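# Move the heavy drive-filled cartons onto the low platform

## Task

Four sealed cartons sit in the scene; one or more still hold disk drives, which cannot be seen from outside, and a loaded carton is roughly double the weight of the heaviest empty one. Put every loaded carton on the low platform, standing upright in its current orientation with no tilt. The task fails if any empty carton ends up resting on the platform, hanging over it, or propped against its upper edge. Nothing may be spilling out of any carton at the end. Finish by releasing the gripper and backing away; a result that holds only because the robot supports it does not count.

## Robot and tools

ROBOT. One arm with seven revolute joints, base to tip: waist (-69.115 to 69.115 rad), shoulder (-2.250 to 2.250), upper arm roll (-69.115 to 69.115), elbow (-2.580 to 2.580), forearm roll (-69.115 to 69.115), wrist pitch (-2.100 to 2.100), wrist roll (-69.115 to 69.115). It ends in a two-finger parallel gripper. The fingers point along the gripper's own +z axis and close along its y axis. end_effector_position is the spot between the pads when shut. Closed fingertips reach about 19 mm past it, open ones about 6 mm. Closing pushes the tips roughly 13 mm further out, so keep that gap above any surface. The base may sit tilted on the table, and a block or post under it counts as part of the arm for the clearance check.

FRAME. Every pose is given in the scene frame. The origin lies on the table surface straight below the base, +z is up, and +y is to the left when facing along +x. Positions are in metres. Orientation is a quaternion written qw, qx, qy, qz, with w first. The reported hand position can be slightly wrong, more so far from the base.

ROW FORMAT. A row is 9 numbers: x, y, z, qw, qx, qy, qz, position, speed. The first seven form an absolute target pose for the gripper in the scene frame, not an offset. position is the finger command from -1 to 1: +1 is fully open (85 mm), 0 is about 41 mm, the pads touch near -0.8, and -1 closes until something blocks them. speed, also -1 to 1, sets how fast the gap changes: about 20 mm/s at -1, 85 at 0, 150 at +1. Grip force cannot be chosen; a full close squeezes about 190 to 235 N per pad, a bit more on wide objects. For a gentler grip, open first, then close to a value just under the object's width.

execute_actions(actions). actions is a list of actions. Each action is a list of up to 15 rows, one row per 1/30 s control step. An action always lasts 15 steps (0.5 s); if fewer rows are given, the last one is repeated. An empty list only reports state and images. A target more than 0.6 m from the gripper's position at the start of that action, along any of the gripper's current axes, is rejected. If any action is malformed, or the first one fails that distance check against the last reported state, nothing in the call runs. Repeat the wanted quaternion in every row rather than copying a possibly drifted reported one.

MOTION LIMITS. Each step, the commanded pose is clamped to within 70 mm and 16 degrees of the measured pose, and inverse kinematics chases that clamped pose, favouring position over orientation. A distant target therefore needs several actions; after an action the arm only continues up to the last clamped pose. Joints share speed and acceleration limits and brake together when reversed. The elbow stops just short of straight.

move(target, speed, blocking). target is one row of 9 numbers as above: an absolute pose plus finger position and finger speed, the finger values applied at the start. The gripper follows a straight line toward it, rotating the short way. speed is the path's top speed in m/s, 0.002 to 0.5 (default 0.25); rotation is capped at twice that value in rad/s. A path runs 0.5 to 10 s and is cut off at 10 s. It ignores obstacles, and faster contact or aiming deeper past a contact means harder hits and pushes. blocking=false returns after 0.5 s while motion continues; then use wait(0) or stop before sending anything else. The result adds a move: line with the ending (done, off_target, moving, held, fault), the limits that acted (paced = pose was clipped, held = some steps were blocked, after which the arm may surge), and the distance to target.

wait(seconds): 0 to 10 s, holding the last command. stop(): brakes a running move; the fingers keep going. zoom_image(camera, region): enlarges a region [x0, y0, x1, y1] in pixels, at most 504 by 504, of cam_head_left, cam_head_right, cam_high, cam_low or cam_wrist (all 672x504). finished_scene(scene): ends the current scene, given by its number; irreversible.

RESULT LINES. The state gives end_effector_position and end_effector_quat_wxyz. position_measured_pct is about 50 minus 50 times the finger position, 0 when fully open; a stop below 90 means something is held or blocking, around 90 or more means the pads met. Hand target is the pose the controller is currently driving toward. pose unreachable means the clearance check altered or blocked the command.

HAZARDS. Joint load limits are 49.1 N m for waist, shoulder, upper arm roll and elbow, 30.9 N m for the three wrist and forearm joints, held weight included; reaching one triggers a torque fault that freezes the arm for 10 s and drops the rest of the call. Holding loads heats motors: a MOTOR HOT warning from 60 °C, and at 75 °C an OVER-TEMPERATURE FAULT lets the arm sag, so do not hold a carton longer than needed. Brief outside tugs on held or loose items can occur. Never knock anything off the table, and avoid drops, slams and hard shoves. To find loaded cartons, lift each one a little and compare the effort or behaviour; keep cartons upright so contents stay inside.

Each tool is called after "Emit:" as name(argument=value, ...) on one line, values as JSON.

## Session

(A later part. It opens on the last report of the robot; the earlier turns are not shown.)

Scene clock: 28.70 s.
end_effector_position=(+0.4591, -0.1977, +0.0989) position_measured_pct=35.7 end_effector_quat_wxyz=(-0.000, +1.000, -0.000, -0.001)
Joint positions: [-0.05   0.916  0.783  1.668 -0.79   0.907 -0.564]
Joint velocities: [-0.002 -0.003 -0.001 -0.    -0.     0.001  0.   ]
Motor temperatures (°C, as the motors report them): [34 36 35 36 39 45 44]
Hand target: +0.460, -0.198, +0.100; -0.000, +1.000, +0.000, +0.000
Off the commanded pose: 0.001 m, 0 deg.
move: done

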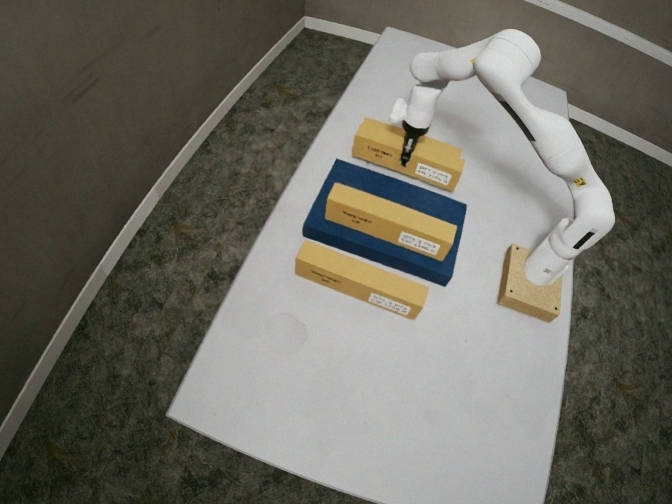

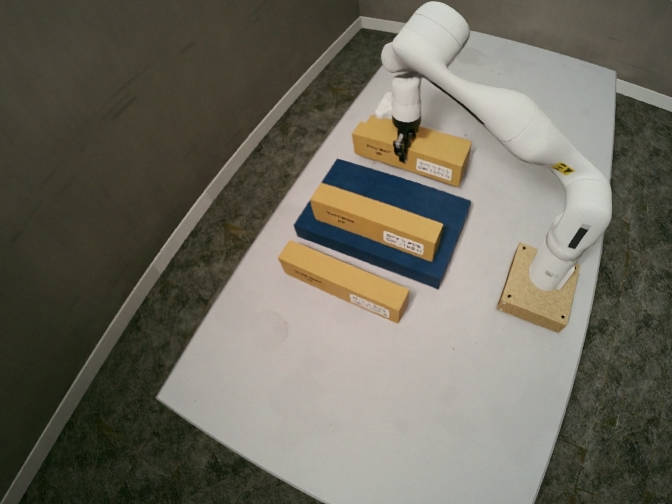

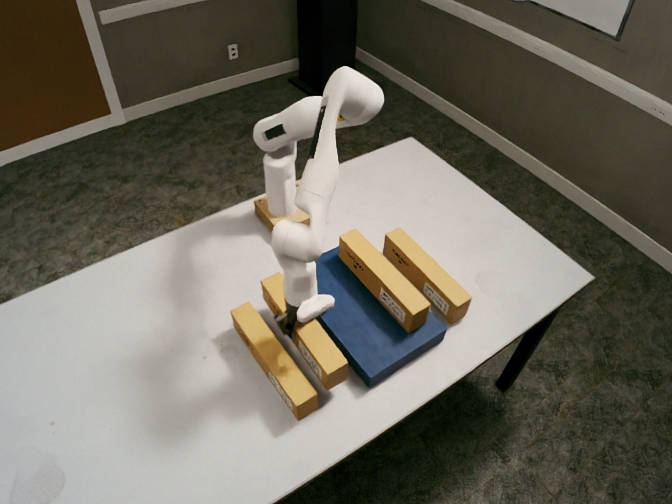

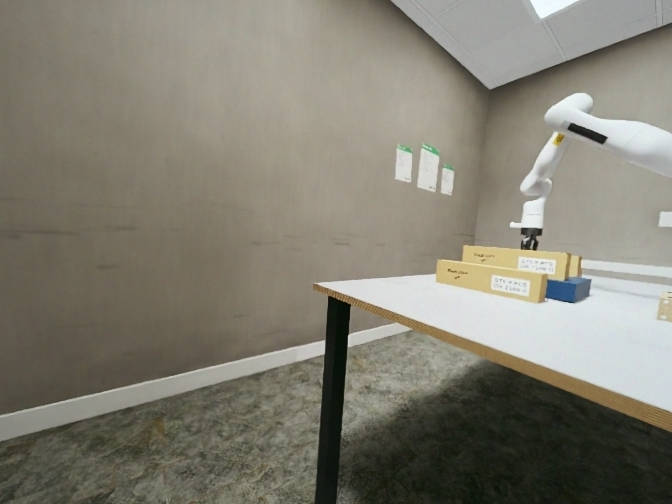

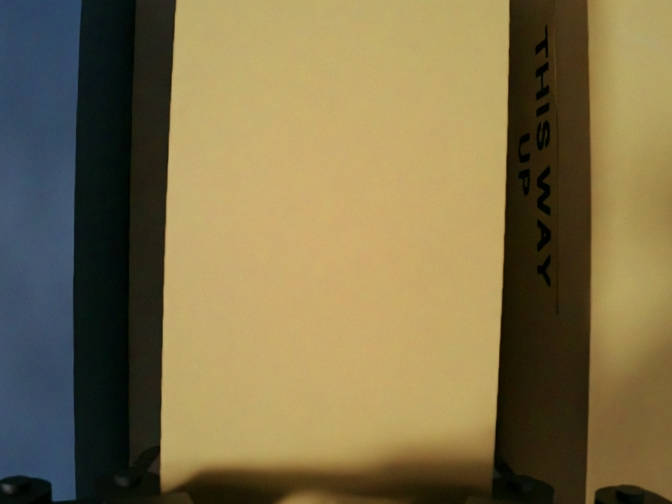

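Empty.

Emit:
move(target=[0.46,-0.198,0.051,0,1,0,0,-1,0], speed=0.08)

Emit:
move(target=[0.46,-0.198,0.051,0,1,0,0,1,0])

Emit:
move(target=[0.46,-0.198,0.12,0,1,0,0,1,0])

Emit:
move(target=[0.46,-0.287,0.12,0,1,0,0,1,0])

Emit:
move(target=[0.46,-0.287,0.05,0,1,0,0,1,0], speed=0.1)

Emit:
move(target=[0.46,-0.287,0.05,0,1,0,0,-1,0])

Emit:
move(target=[0.46,-0.287,0.10,0,1,0,0,-1,0], speed=0.1)

Scene clock: 29.87 s.
end_effector_position=(+0.4602, -0.1976, +0.0510) position_measured_pct=35.7 end_effector_quat_wxyz=(-0.000, +1.000, +0.000, -0.000)
Joint positions: [-0.017  0.993  0.718  1.682 -0.861  0.815 -0.515]
Joint velocities: [ 0.001  0.     0.001 -0.    -0.     0.002  0.001]
Motor temperatures (°C, as the motors report them): [34 36 35 36 39 45 44]
Hand target: +0.460, -0.198, +0.051; +0.000, +1.000, -0.000, -0.000
Off the commanded pose: 0.000 m, 0 deg.
move: done

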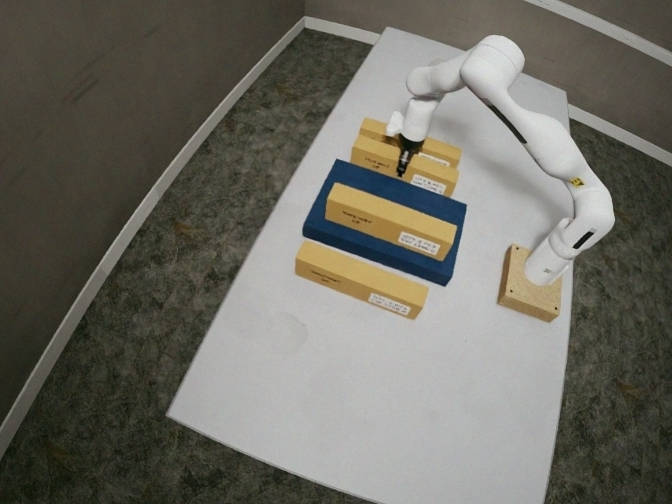

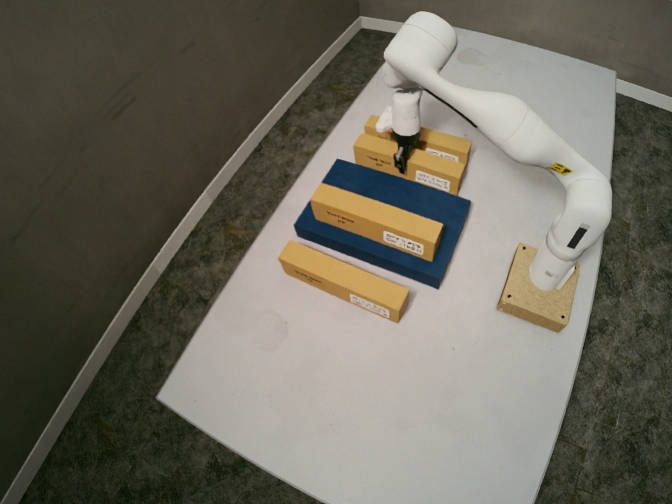

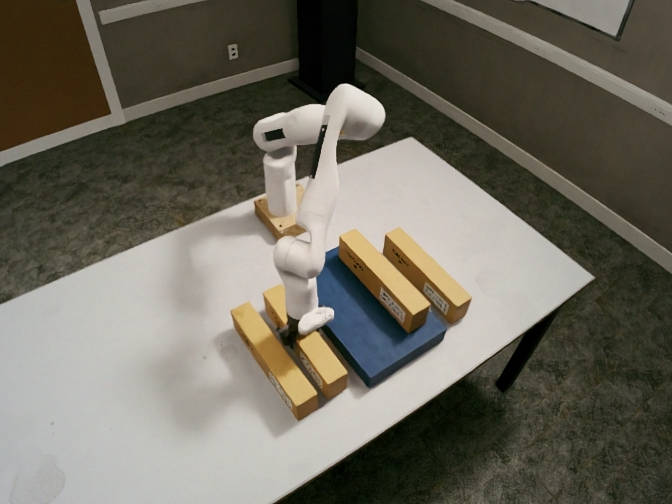

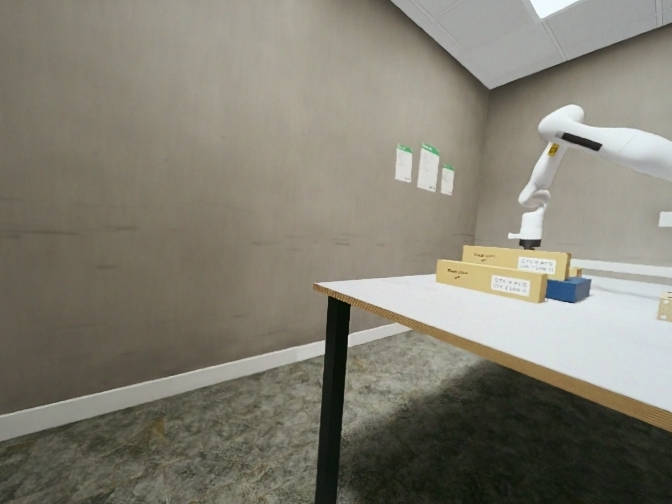

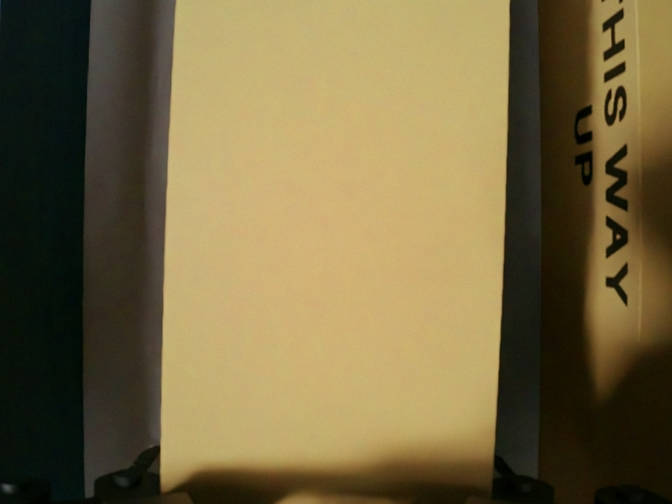

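Scene clock: 30.63 s.
end_effector_position=(+0.4600, -0.1980, +0.0510) position_measured_pct=0.0 end_effector_quat_wxyz=(+0.000, +1.000, +0.000, +0.000)
Joint positions: [-0.017  0.993  0.718  1.682 -0.861  0.814 -0.514]
Joint velocities: [ 0.001  0.     0.001 -0.     0.    -0.     0.001]
Motor temperatures (°C, as the motors report them): [34 36 35 36 39 45 44]
Hand target: +0.460, -0.198, +0.051; +0.000, +1.000, -0.000, -0.000
Off the commanded pose: 0.000 m, 0 deg.
move: done

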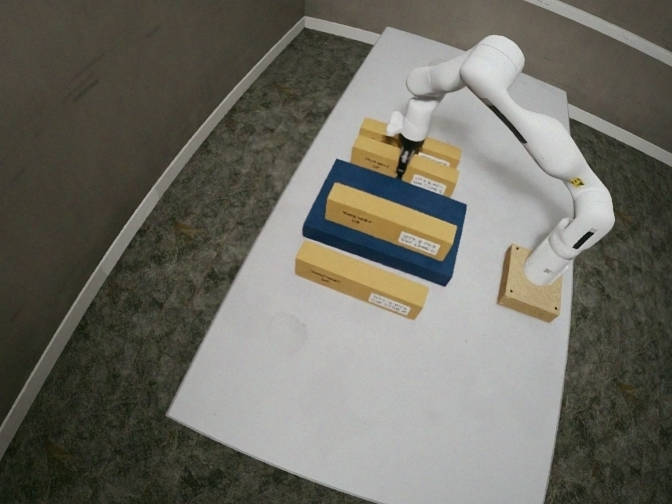

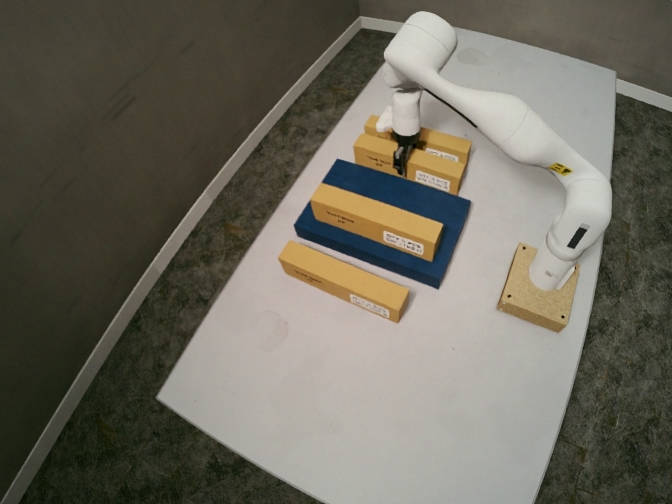

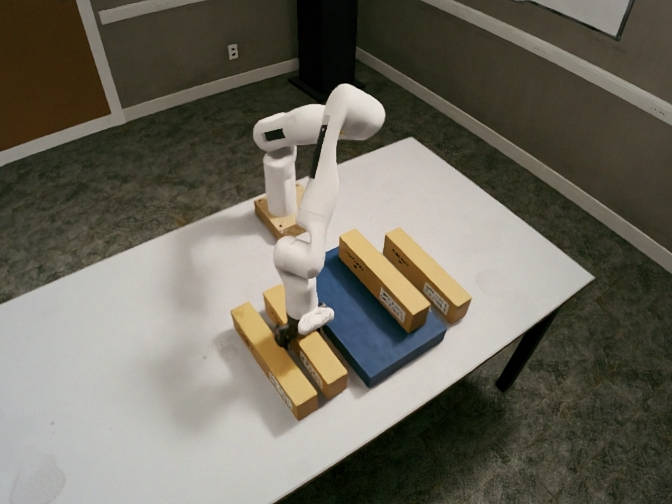

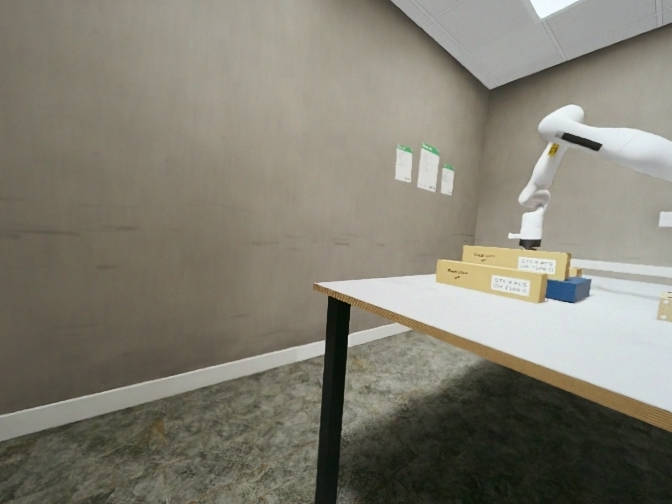

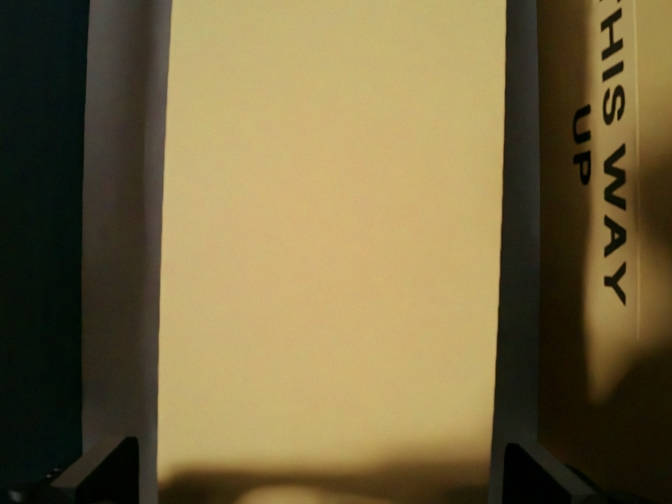

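Scene clock: 31.43 s.
end_effector_position=(+0.4597, -0.1980, +0.1198) position_measured_pct=0.0 end_effector_quat_wxyz=(-0.000, +1.000, +0.000, -0.000)
Joint positions: [-0.062  0.884  0.808  1.656 -0.761  0.946 -0.585]
Joint velocities: [-0.001 -0.003 -0.003  0.001 -0.001  0.001 -0.   ]
Motor temperatures (°C, as the motors report them): [34 36 35 36 39 45 44]
Hand target: +0.460, -0.198, +0.120; -0.000, +1.000, +0.000, +0.000
Off the commanded pose: 0.000 m, 0 deg.
move: done

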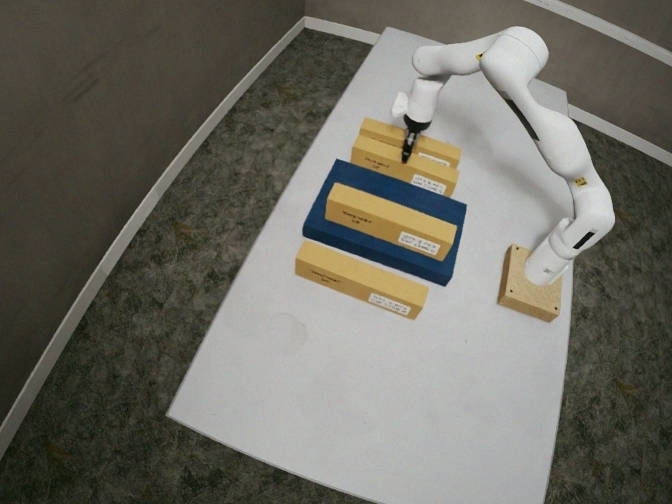

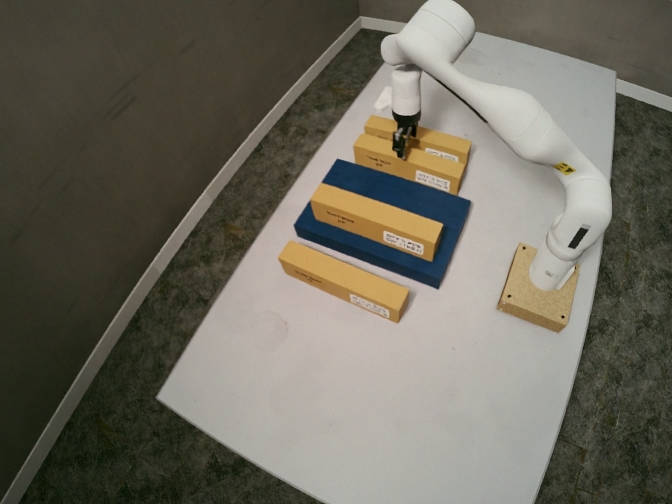

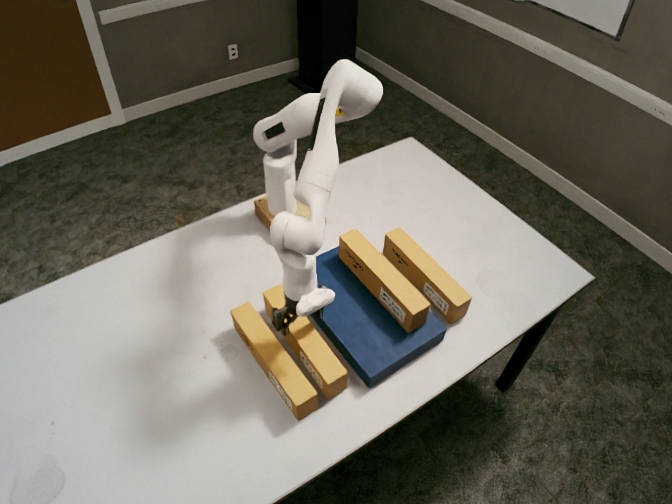

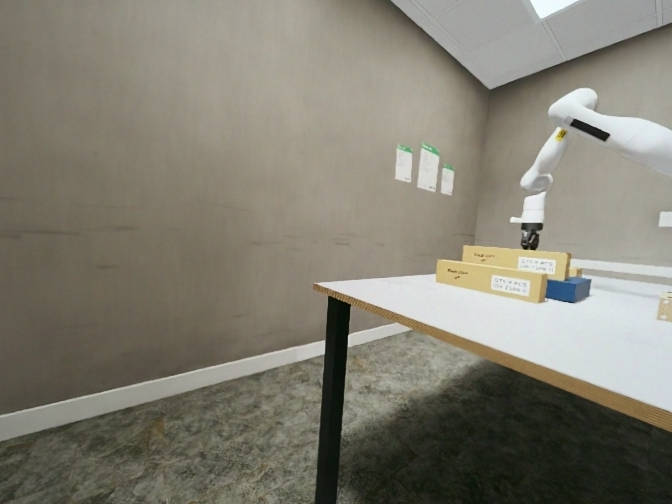

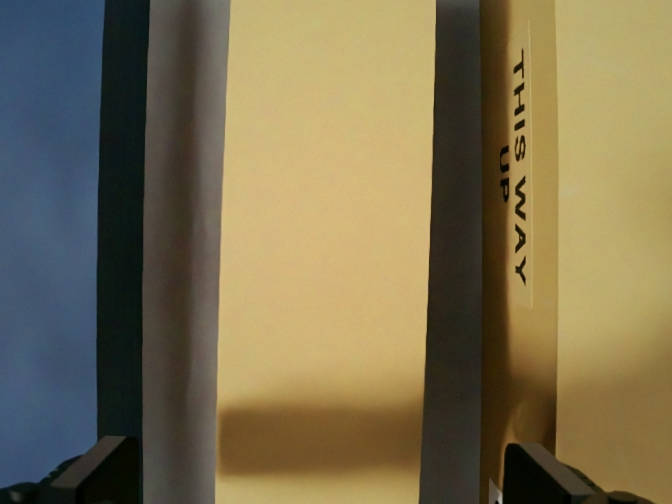

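Scene clock: 32.23 s.
end_effector_position=(+0.4606, -0.2867, +0.1204) position_measured_pct=0.0 end_effector_quat_wxyz=(+0.000, +1.000, +0.001, +0.000)
Joint positions: [ 0.135  0.947  0.798  1.49  -0.747  1.026 -0.495]
Joint velocities: [ 0.011  0.006  0.003 -0.002  0.    -0.     0.002]
Motor temperatures (°C, as the motors report them): [34 36 35 36 39 45 44]
Hand target: +0.460, -0.287, +0.120; +0.000, +1.000, +0.000, -0.000
Off the commanded pose: 0.001 m, 0 deg.
move: done

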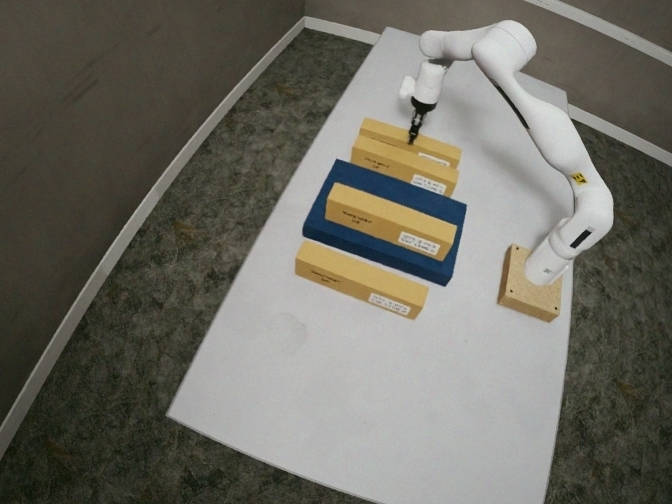

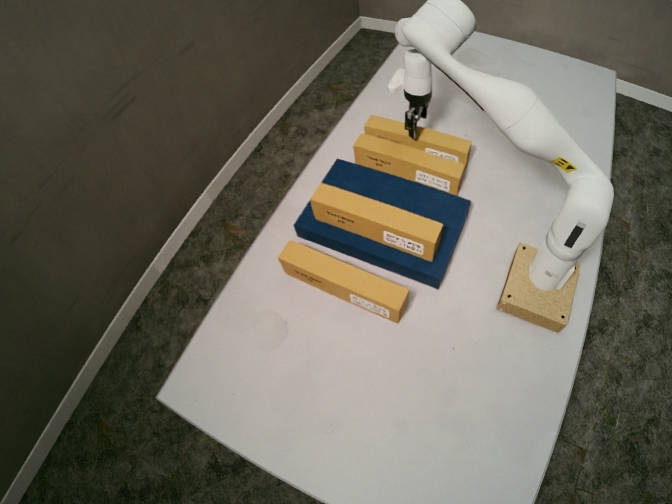

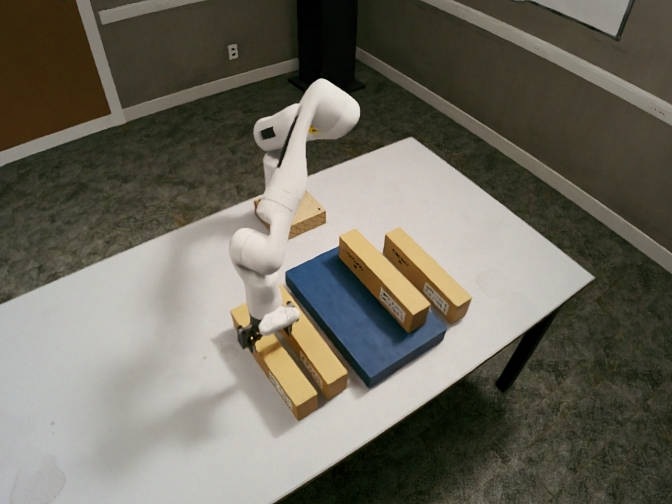

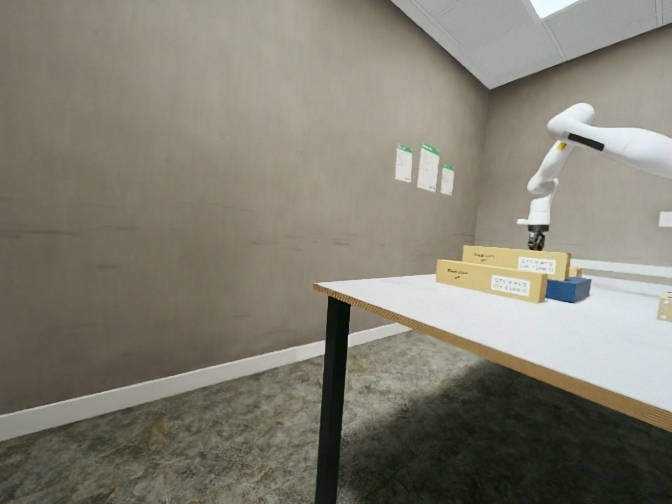

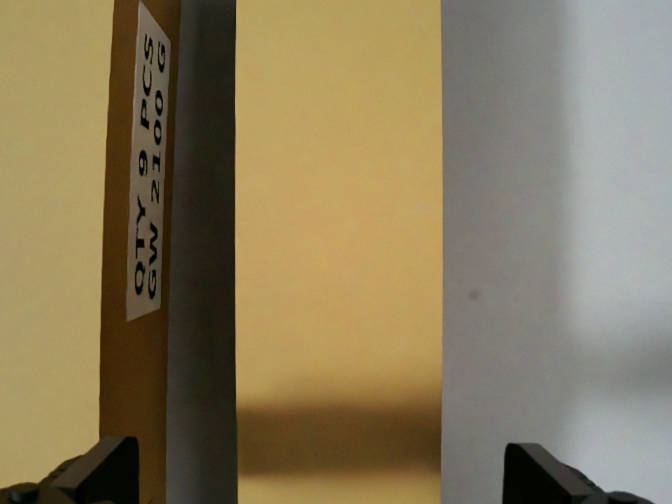

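Scene clock: 33.23 s.
end_effector_position=(+0.4610, -0.2881, +0.0522) position_measured_pct=0.0 end_effector_quat_wxyz=(+0.001, +1.000, -0.000, +0.002)
Joint positions: [ 0.168  1.049  0.727  1.518 -0.827  0.9   -0.44 ]
Joint velocities: [ 0.003  0.001 -0.003 -0.001 -0.001  0.    -0.   ]
Motor temperatures (°C, as the motors report them): [34 36 35 36 39 45 44]
Hand target: +0.460, -0.287, +0.050; +0.000, +1.000, -0.000, -0.000
Off the commanded pose: 0.003 m, 0 deg.
move: done

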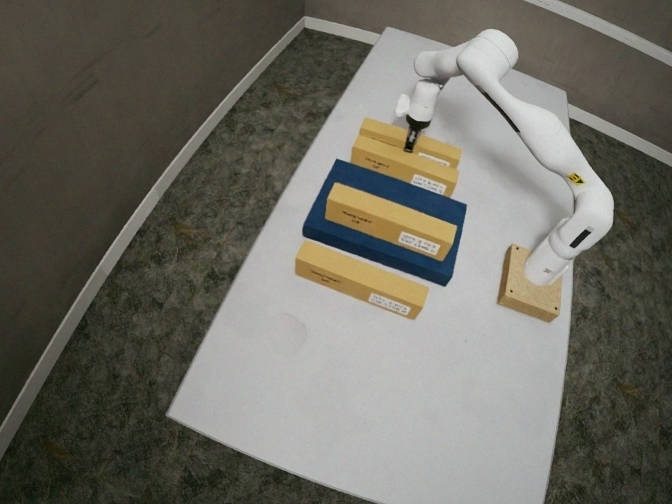

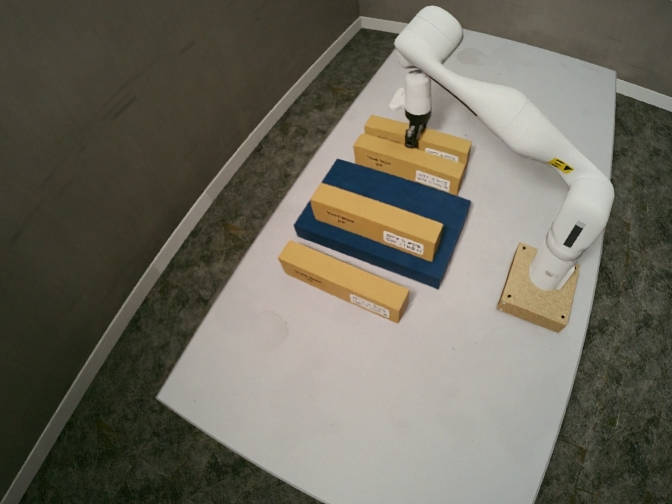

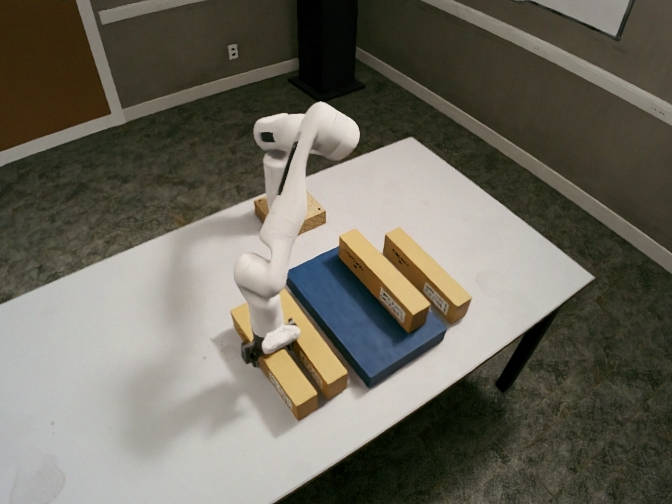

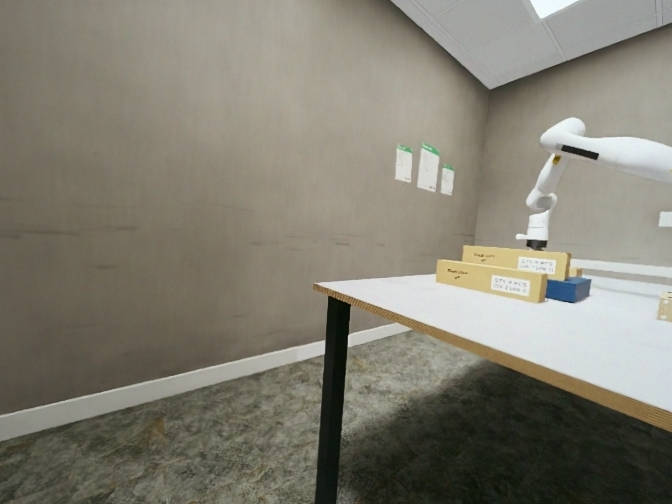

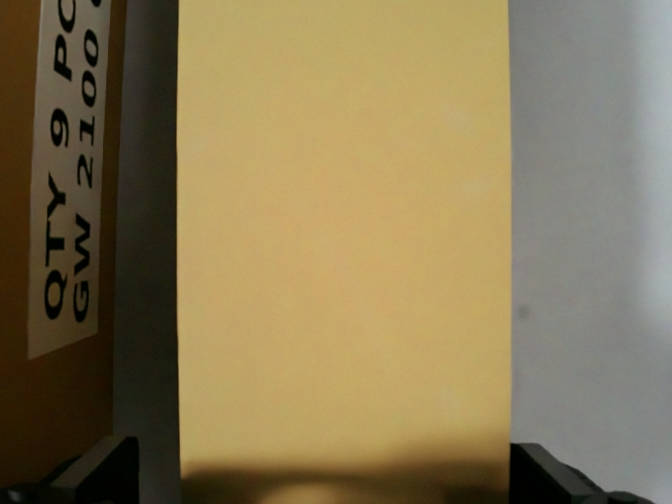

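Scene clock: 33.97 s.
end_effector_position=(+0.4613, -0.2909, +0.0537) position_measured_pct=36.5 end_effector_quat_wxyz=(+0.004, +1.000, -0.000, +0.003)
Joint positions: [ 0.17   1.047  0.728  1.517 -0.825  0.896 -0.44 ]
Joint velocities: [ 0.003 -0.002 -0.005 -0.     0.004 -0.002 -0.003]
Motor temperatures (°C, as the motors report them): [34 36 35 36 39 45 44]
Hand target: +0.460, -0.287, +0.050; +0.000, +1.000, -0.000, -0.000
Off the commanded pose: 0.006 m, 1 deg.
move: off_target

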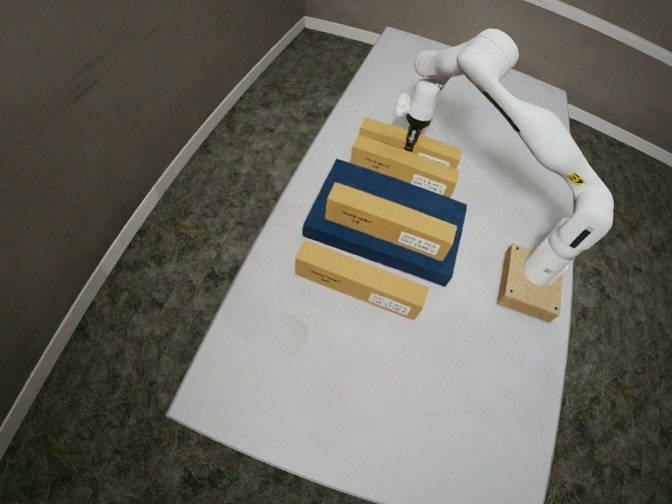

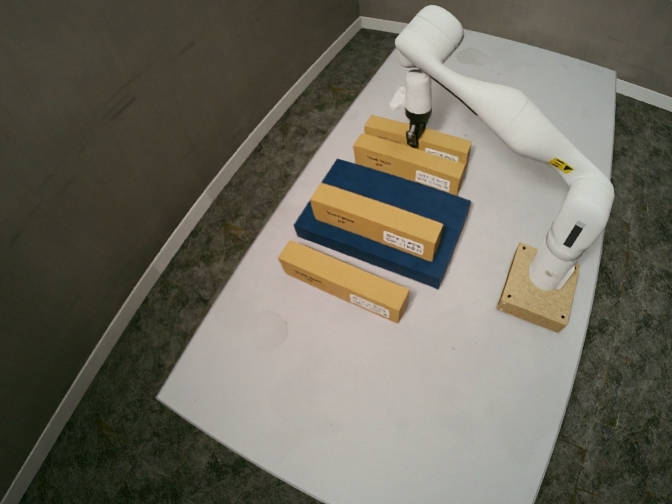

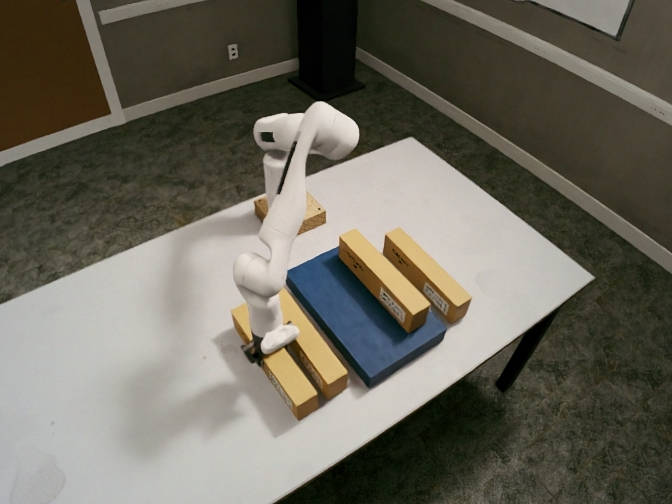

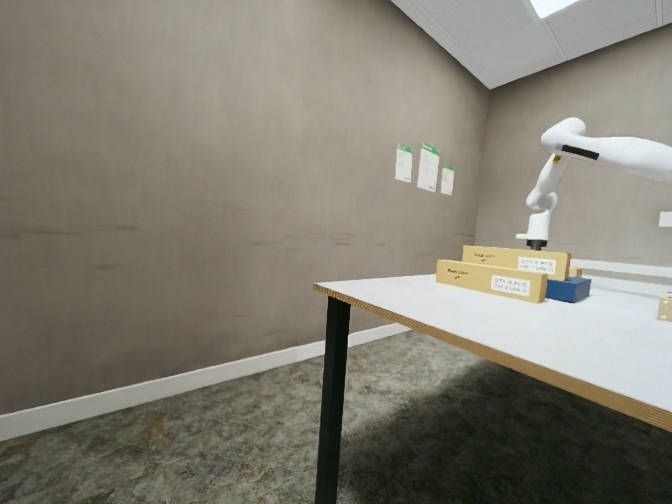

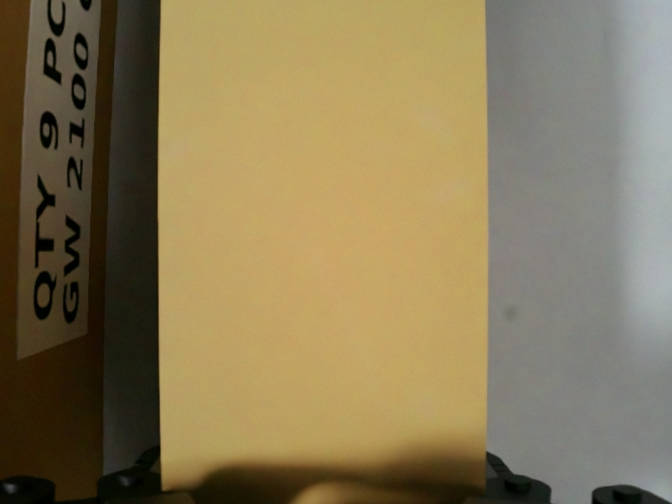

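Scene clock: 34.73 s.
end_effector_position=(+0.4574, -0.2854, +0.0957) position_measured_pct=36.5 end_effector_quat_wxyz=(-0.002, +1.000, -0.000, -0.004)
Joint positions: [ 0.146  0.982  0.773  1.506 -0.768  0.987 -0.479]
Joint velocities: [-0.003 -0.002 -0.001  0.    -0.001  0.002  0.001]
Motor temperatures (°C, as the motors report them): [34 36 35 36 39 45 44]
Hand target: +0.460, -0.287, +0.100; -0.000, +1.000, +0.000, +0.000
Off the commanded pose: 0.005 m, 1 deg.
move: off_target

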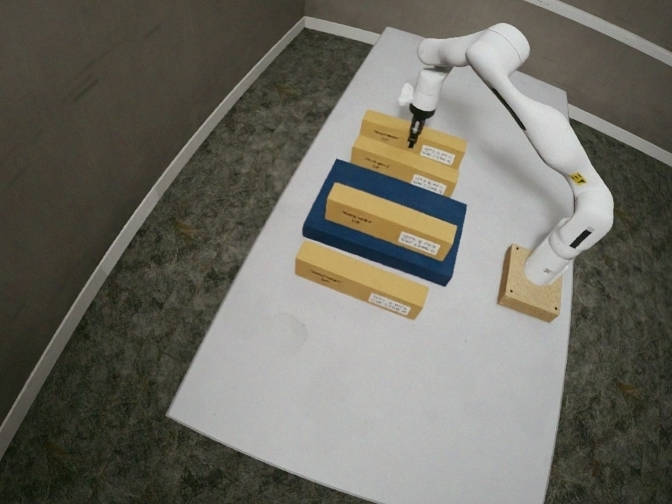

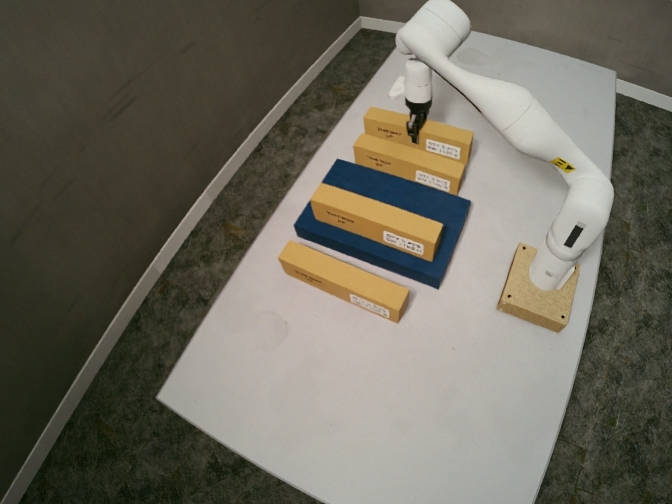

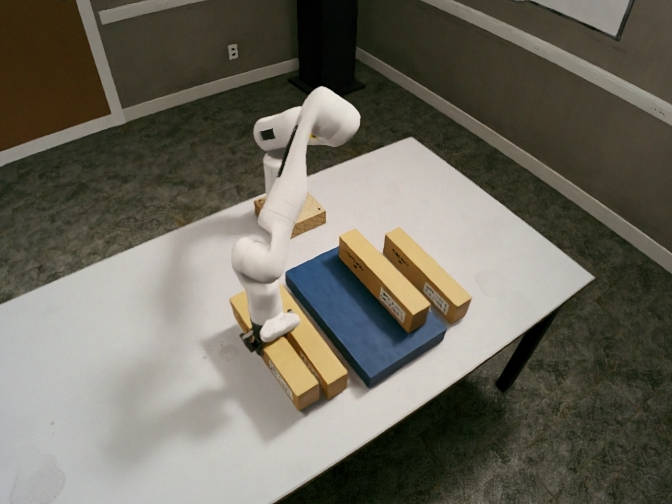

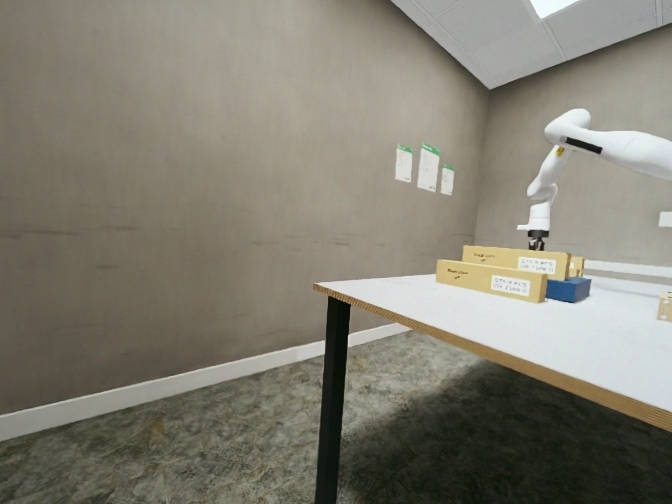

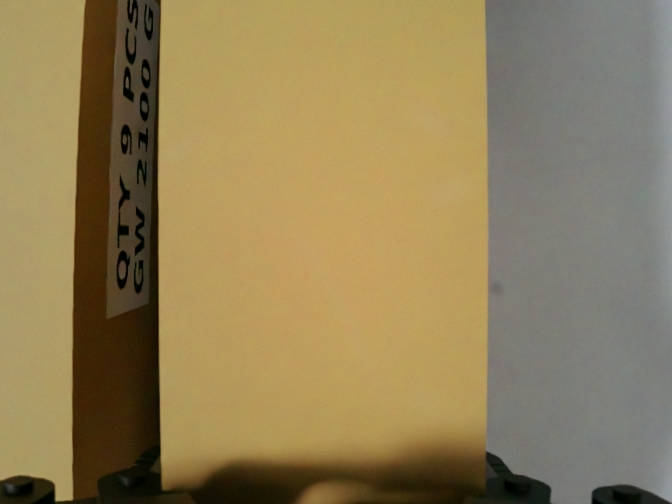

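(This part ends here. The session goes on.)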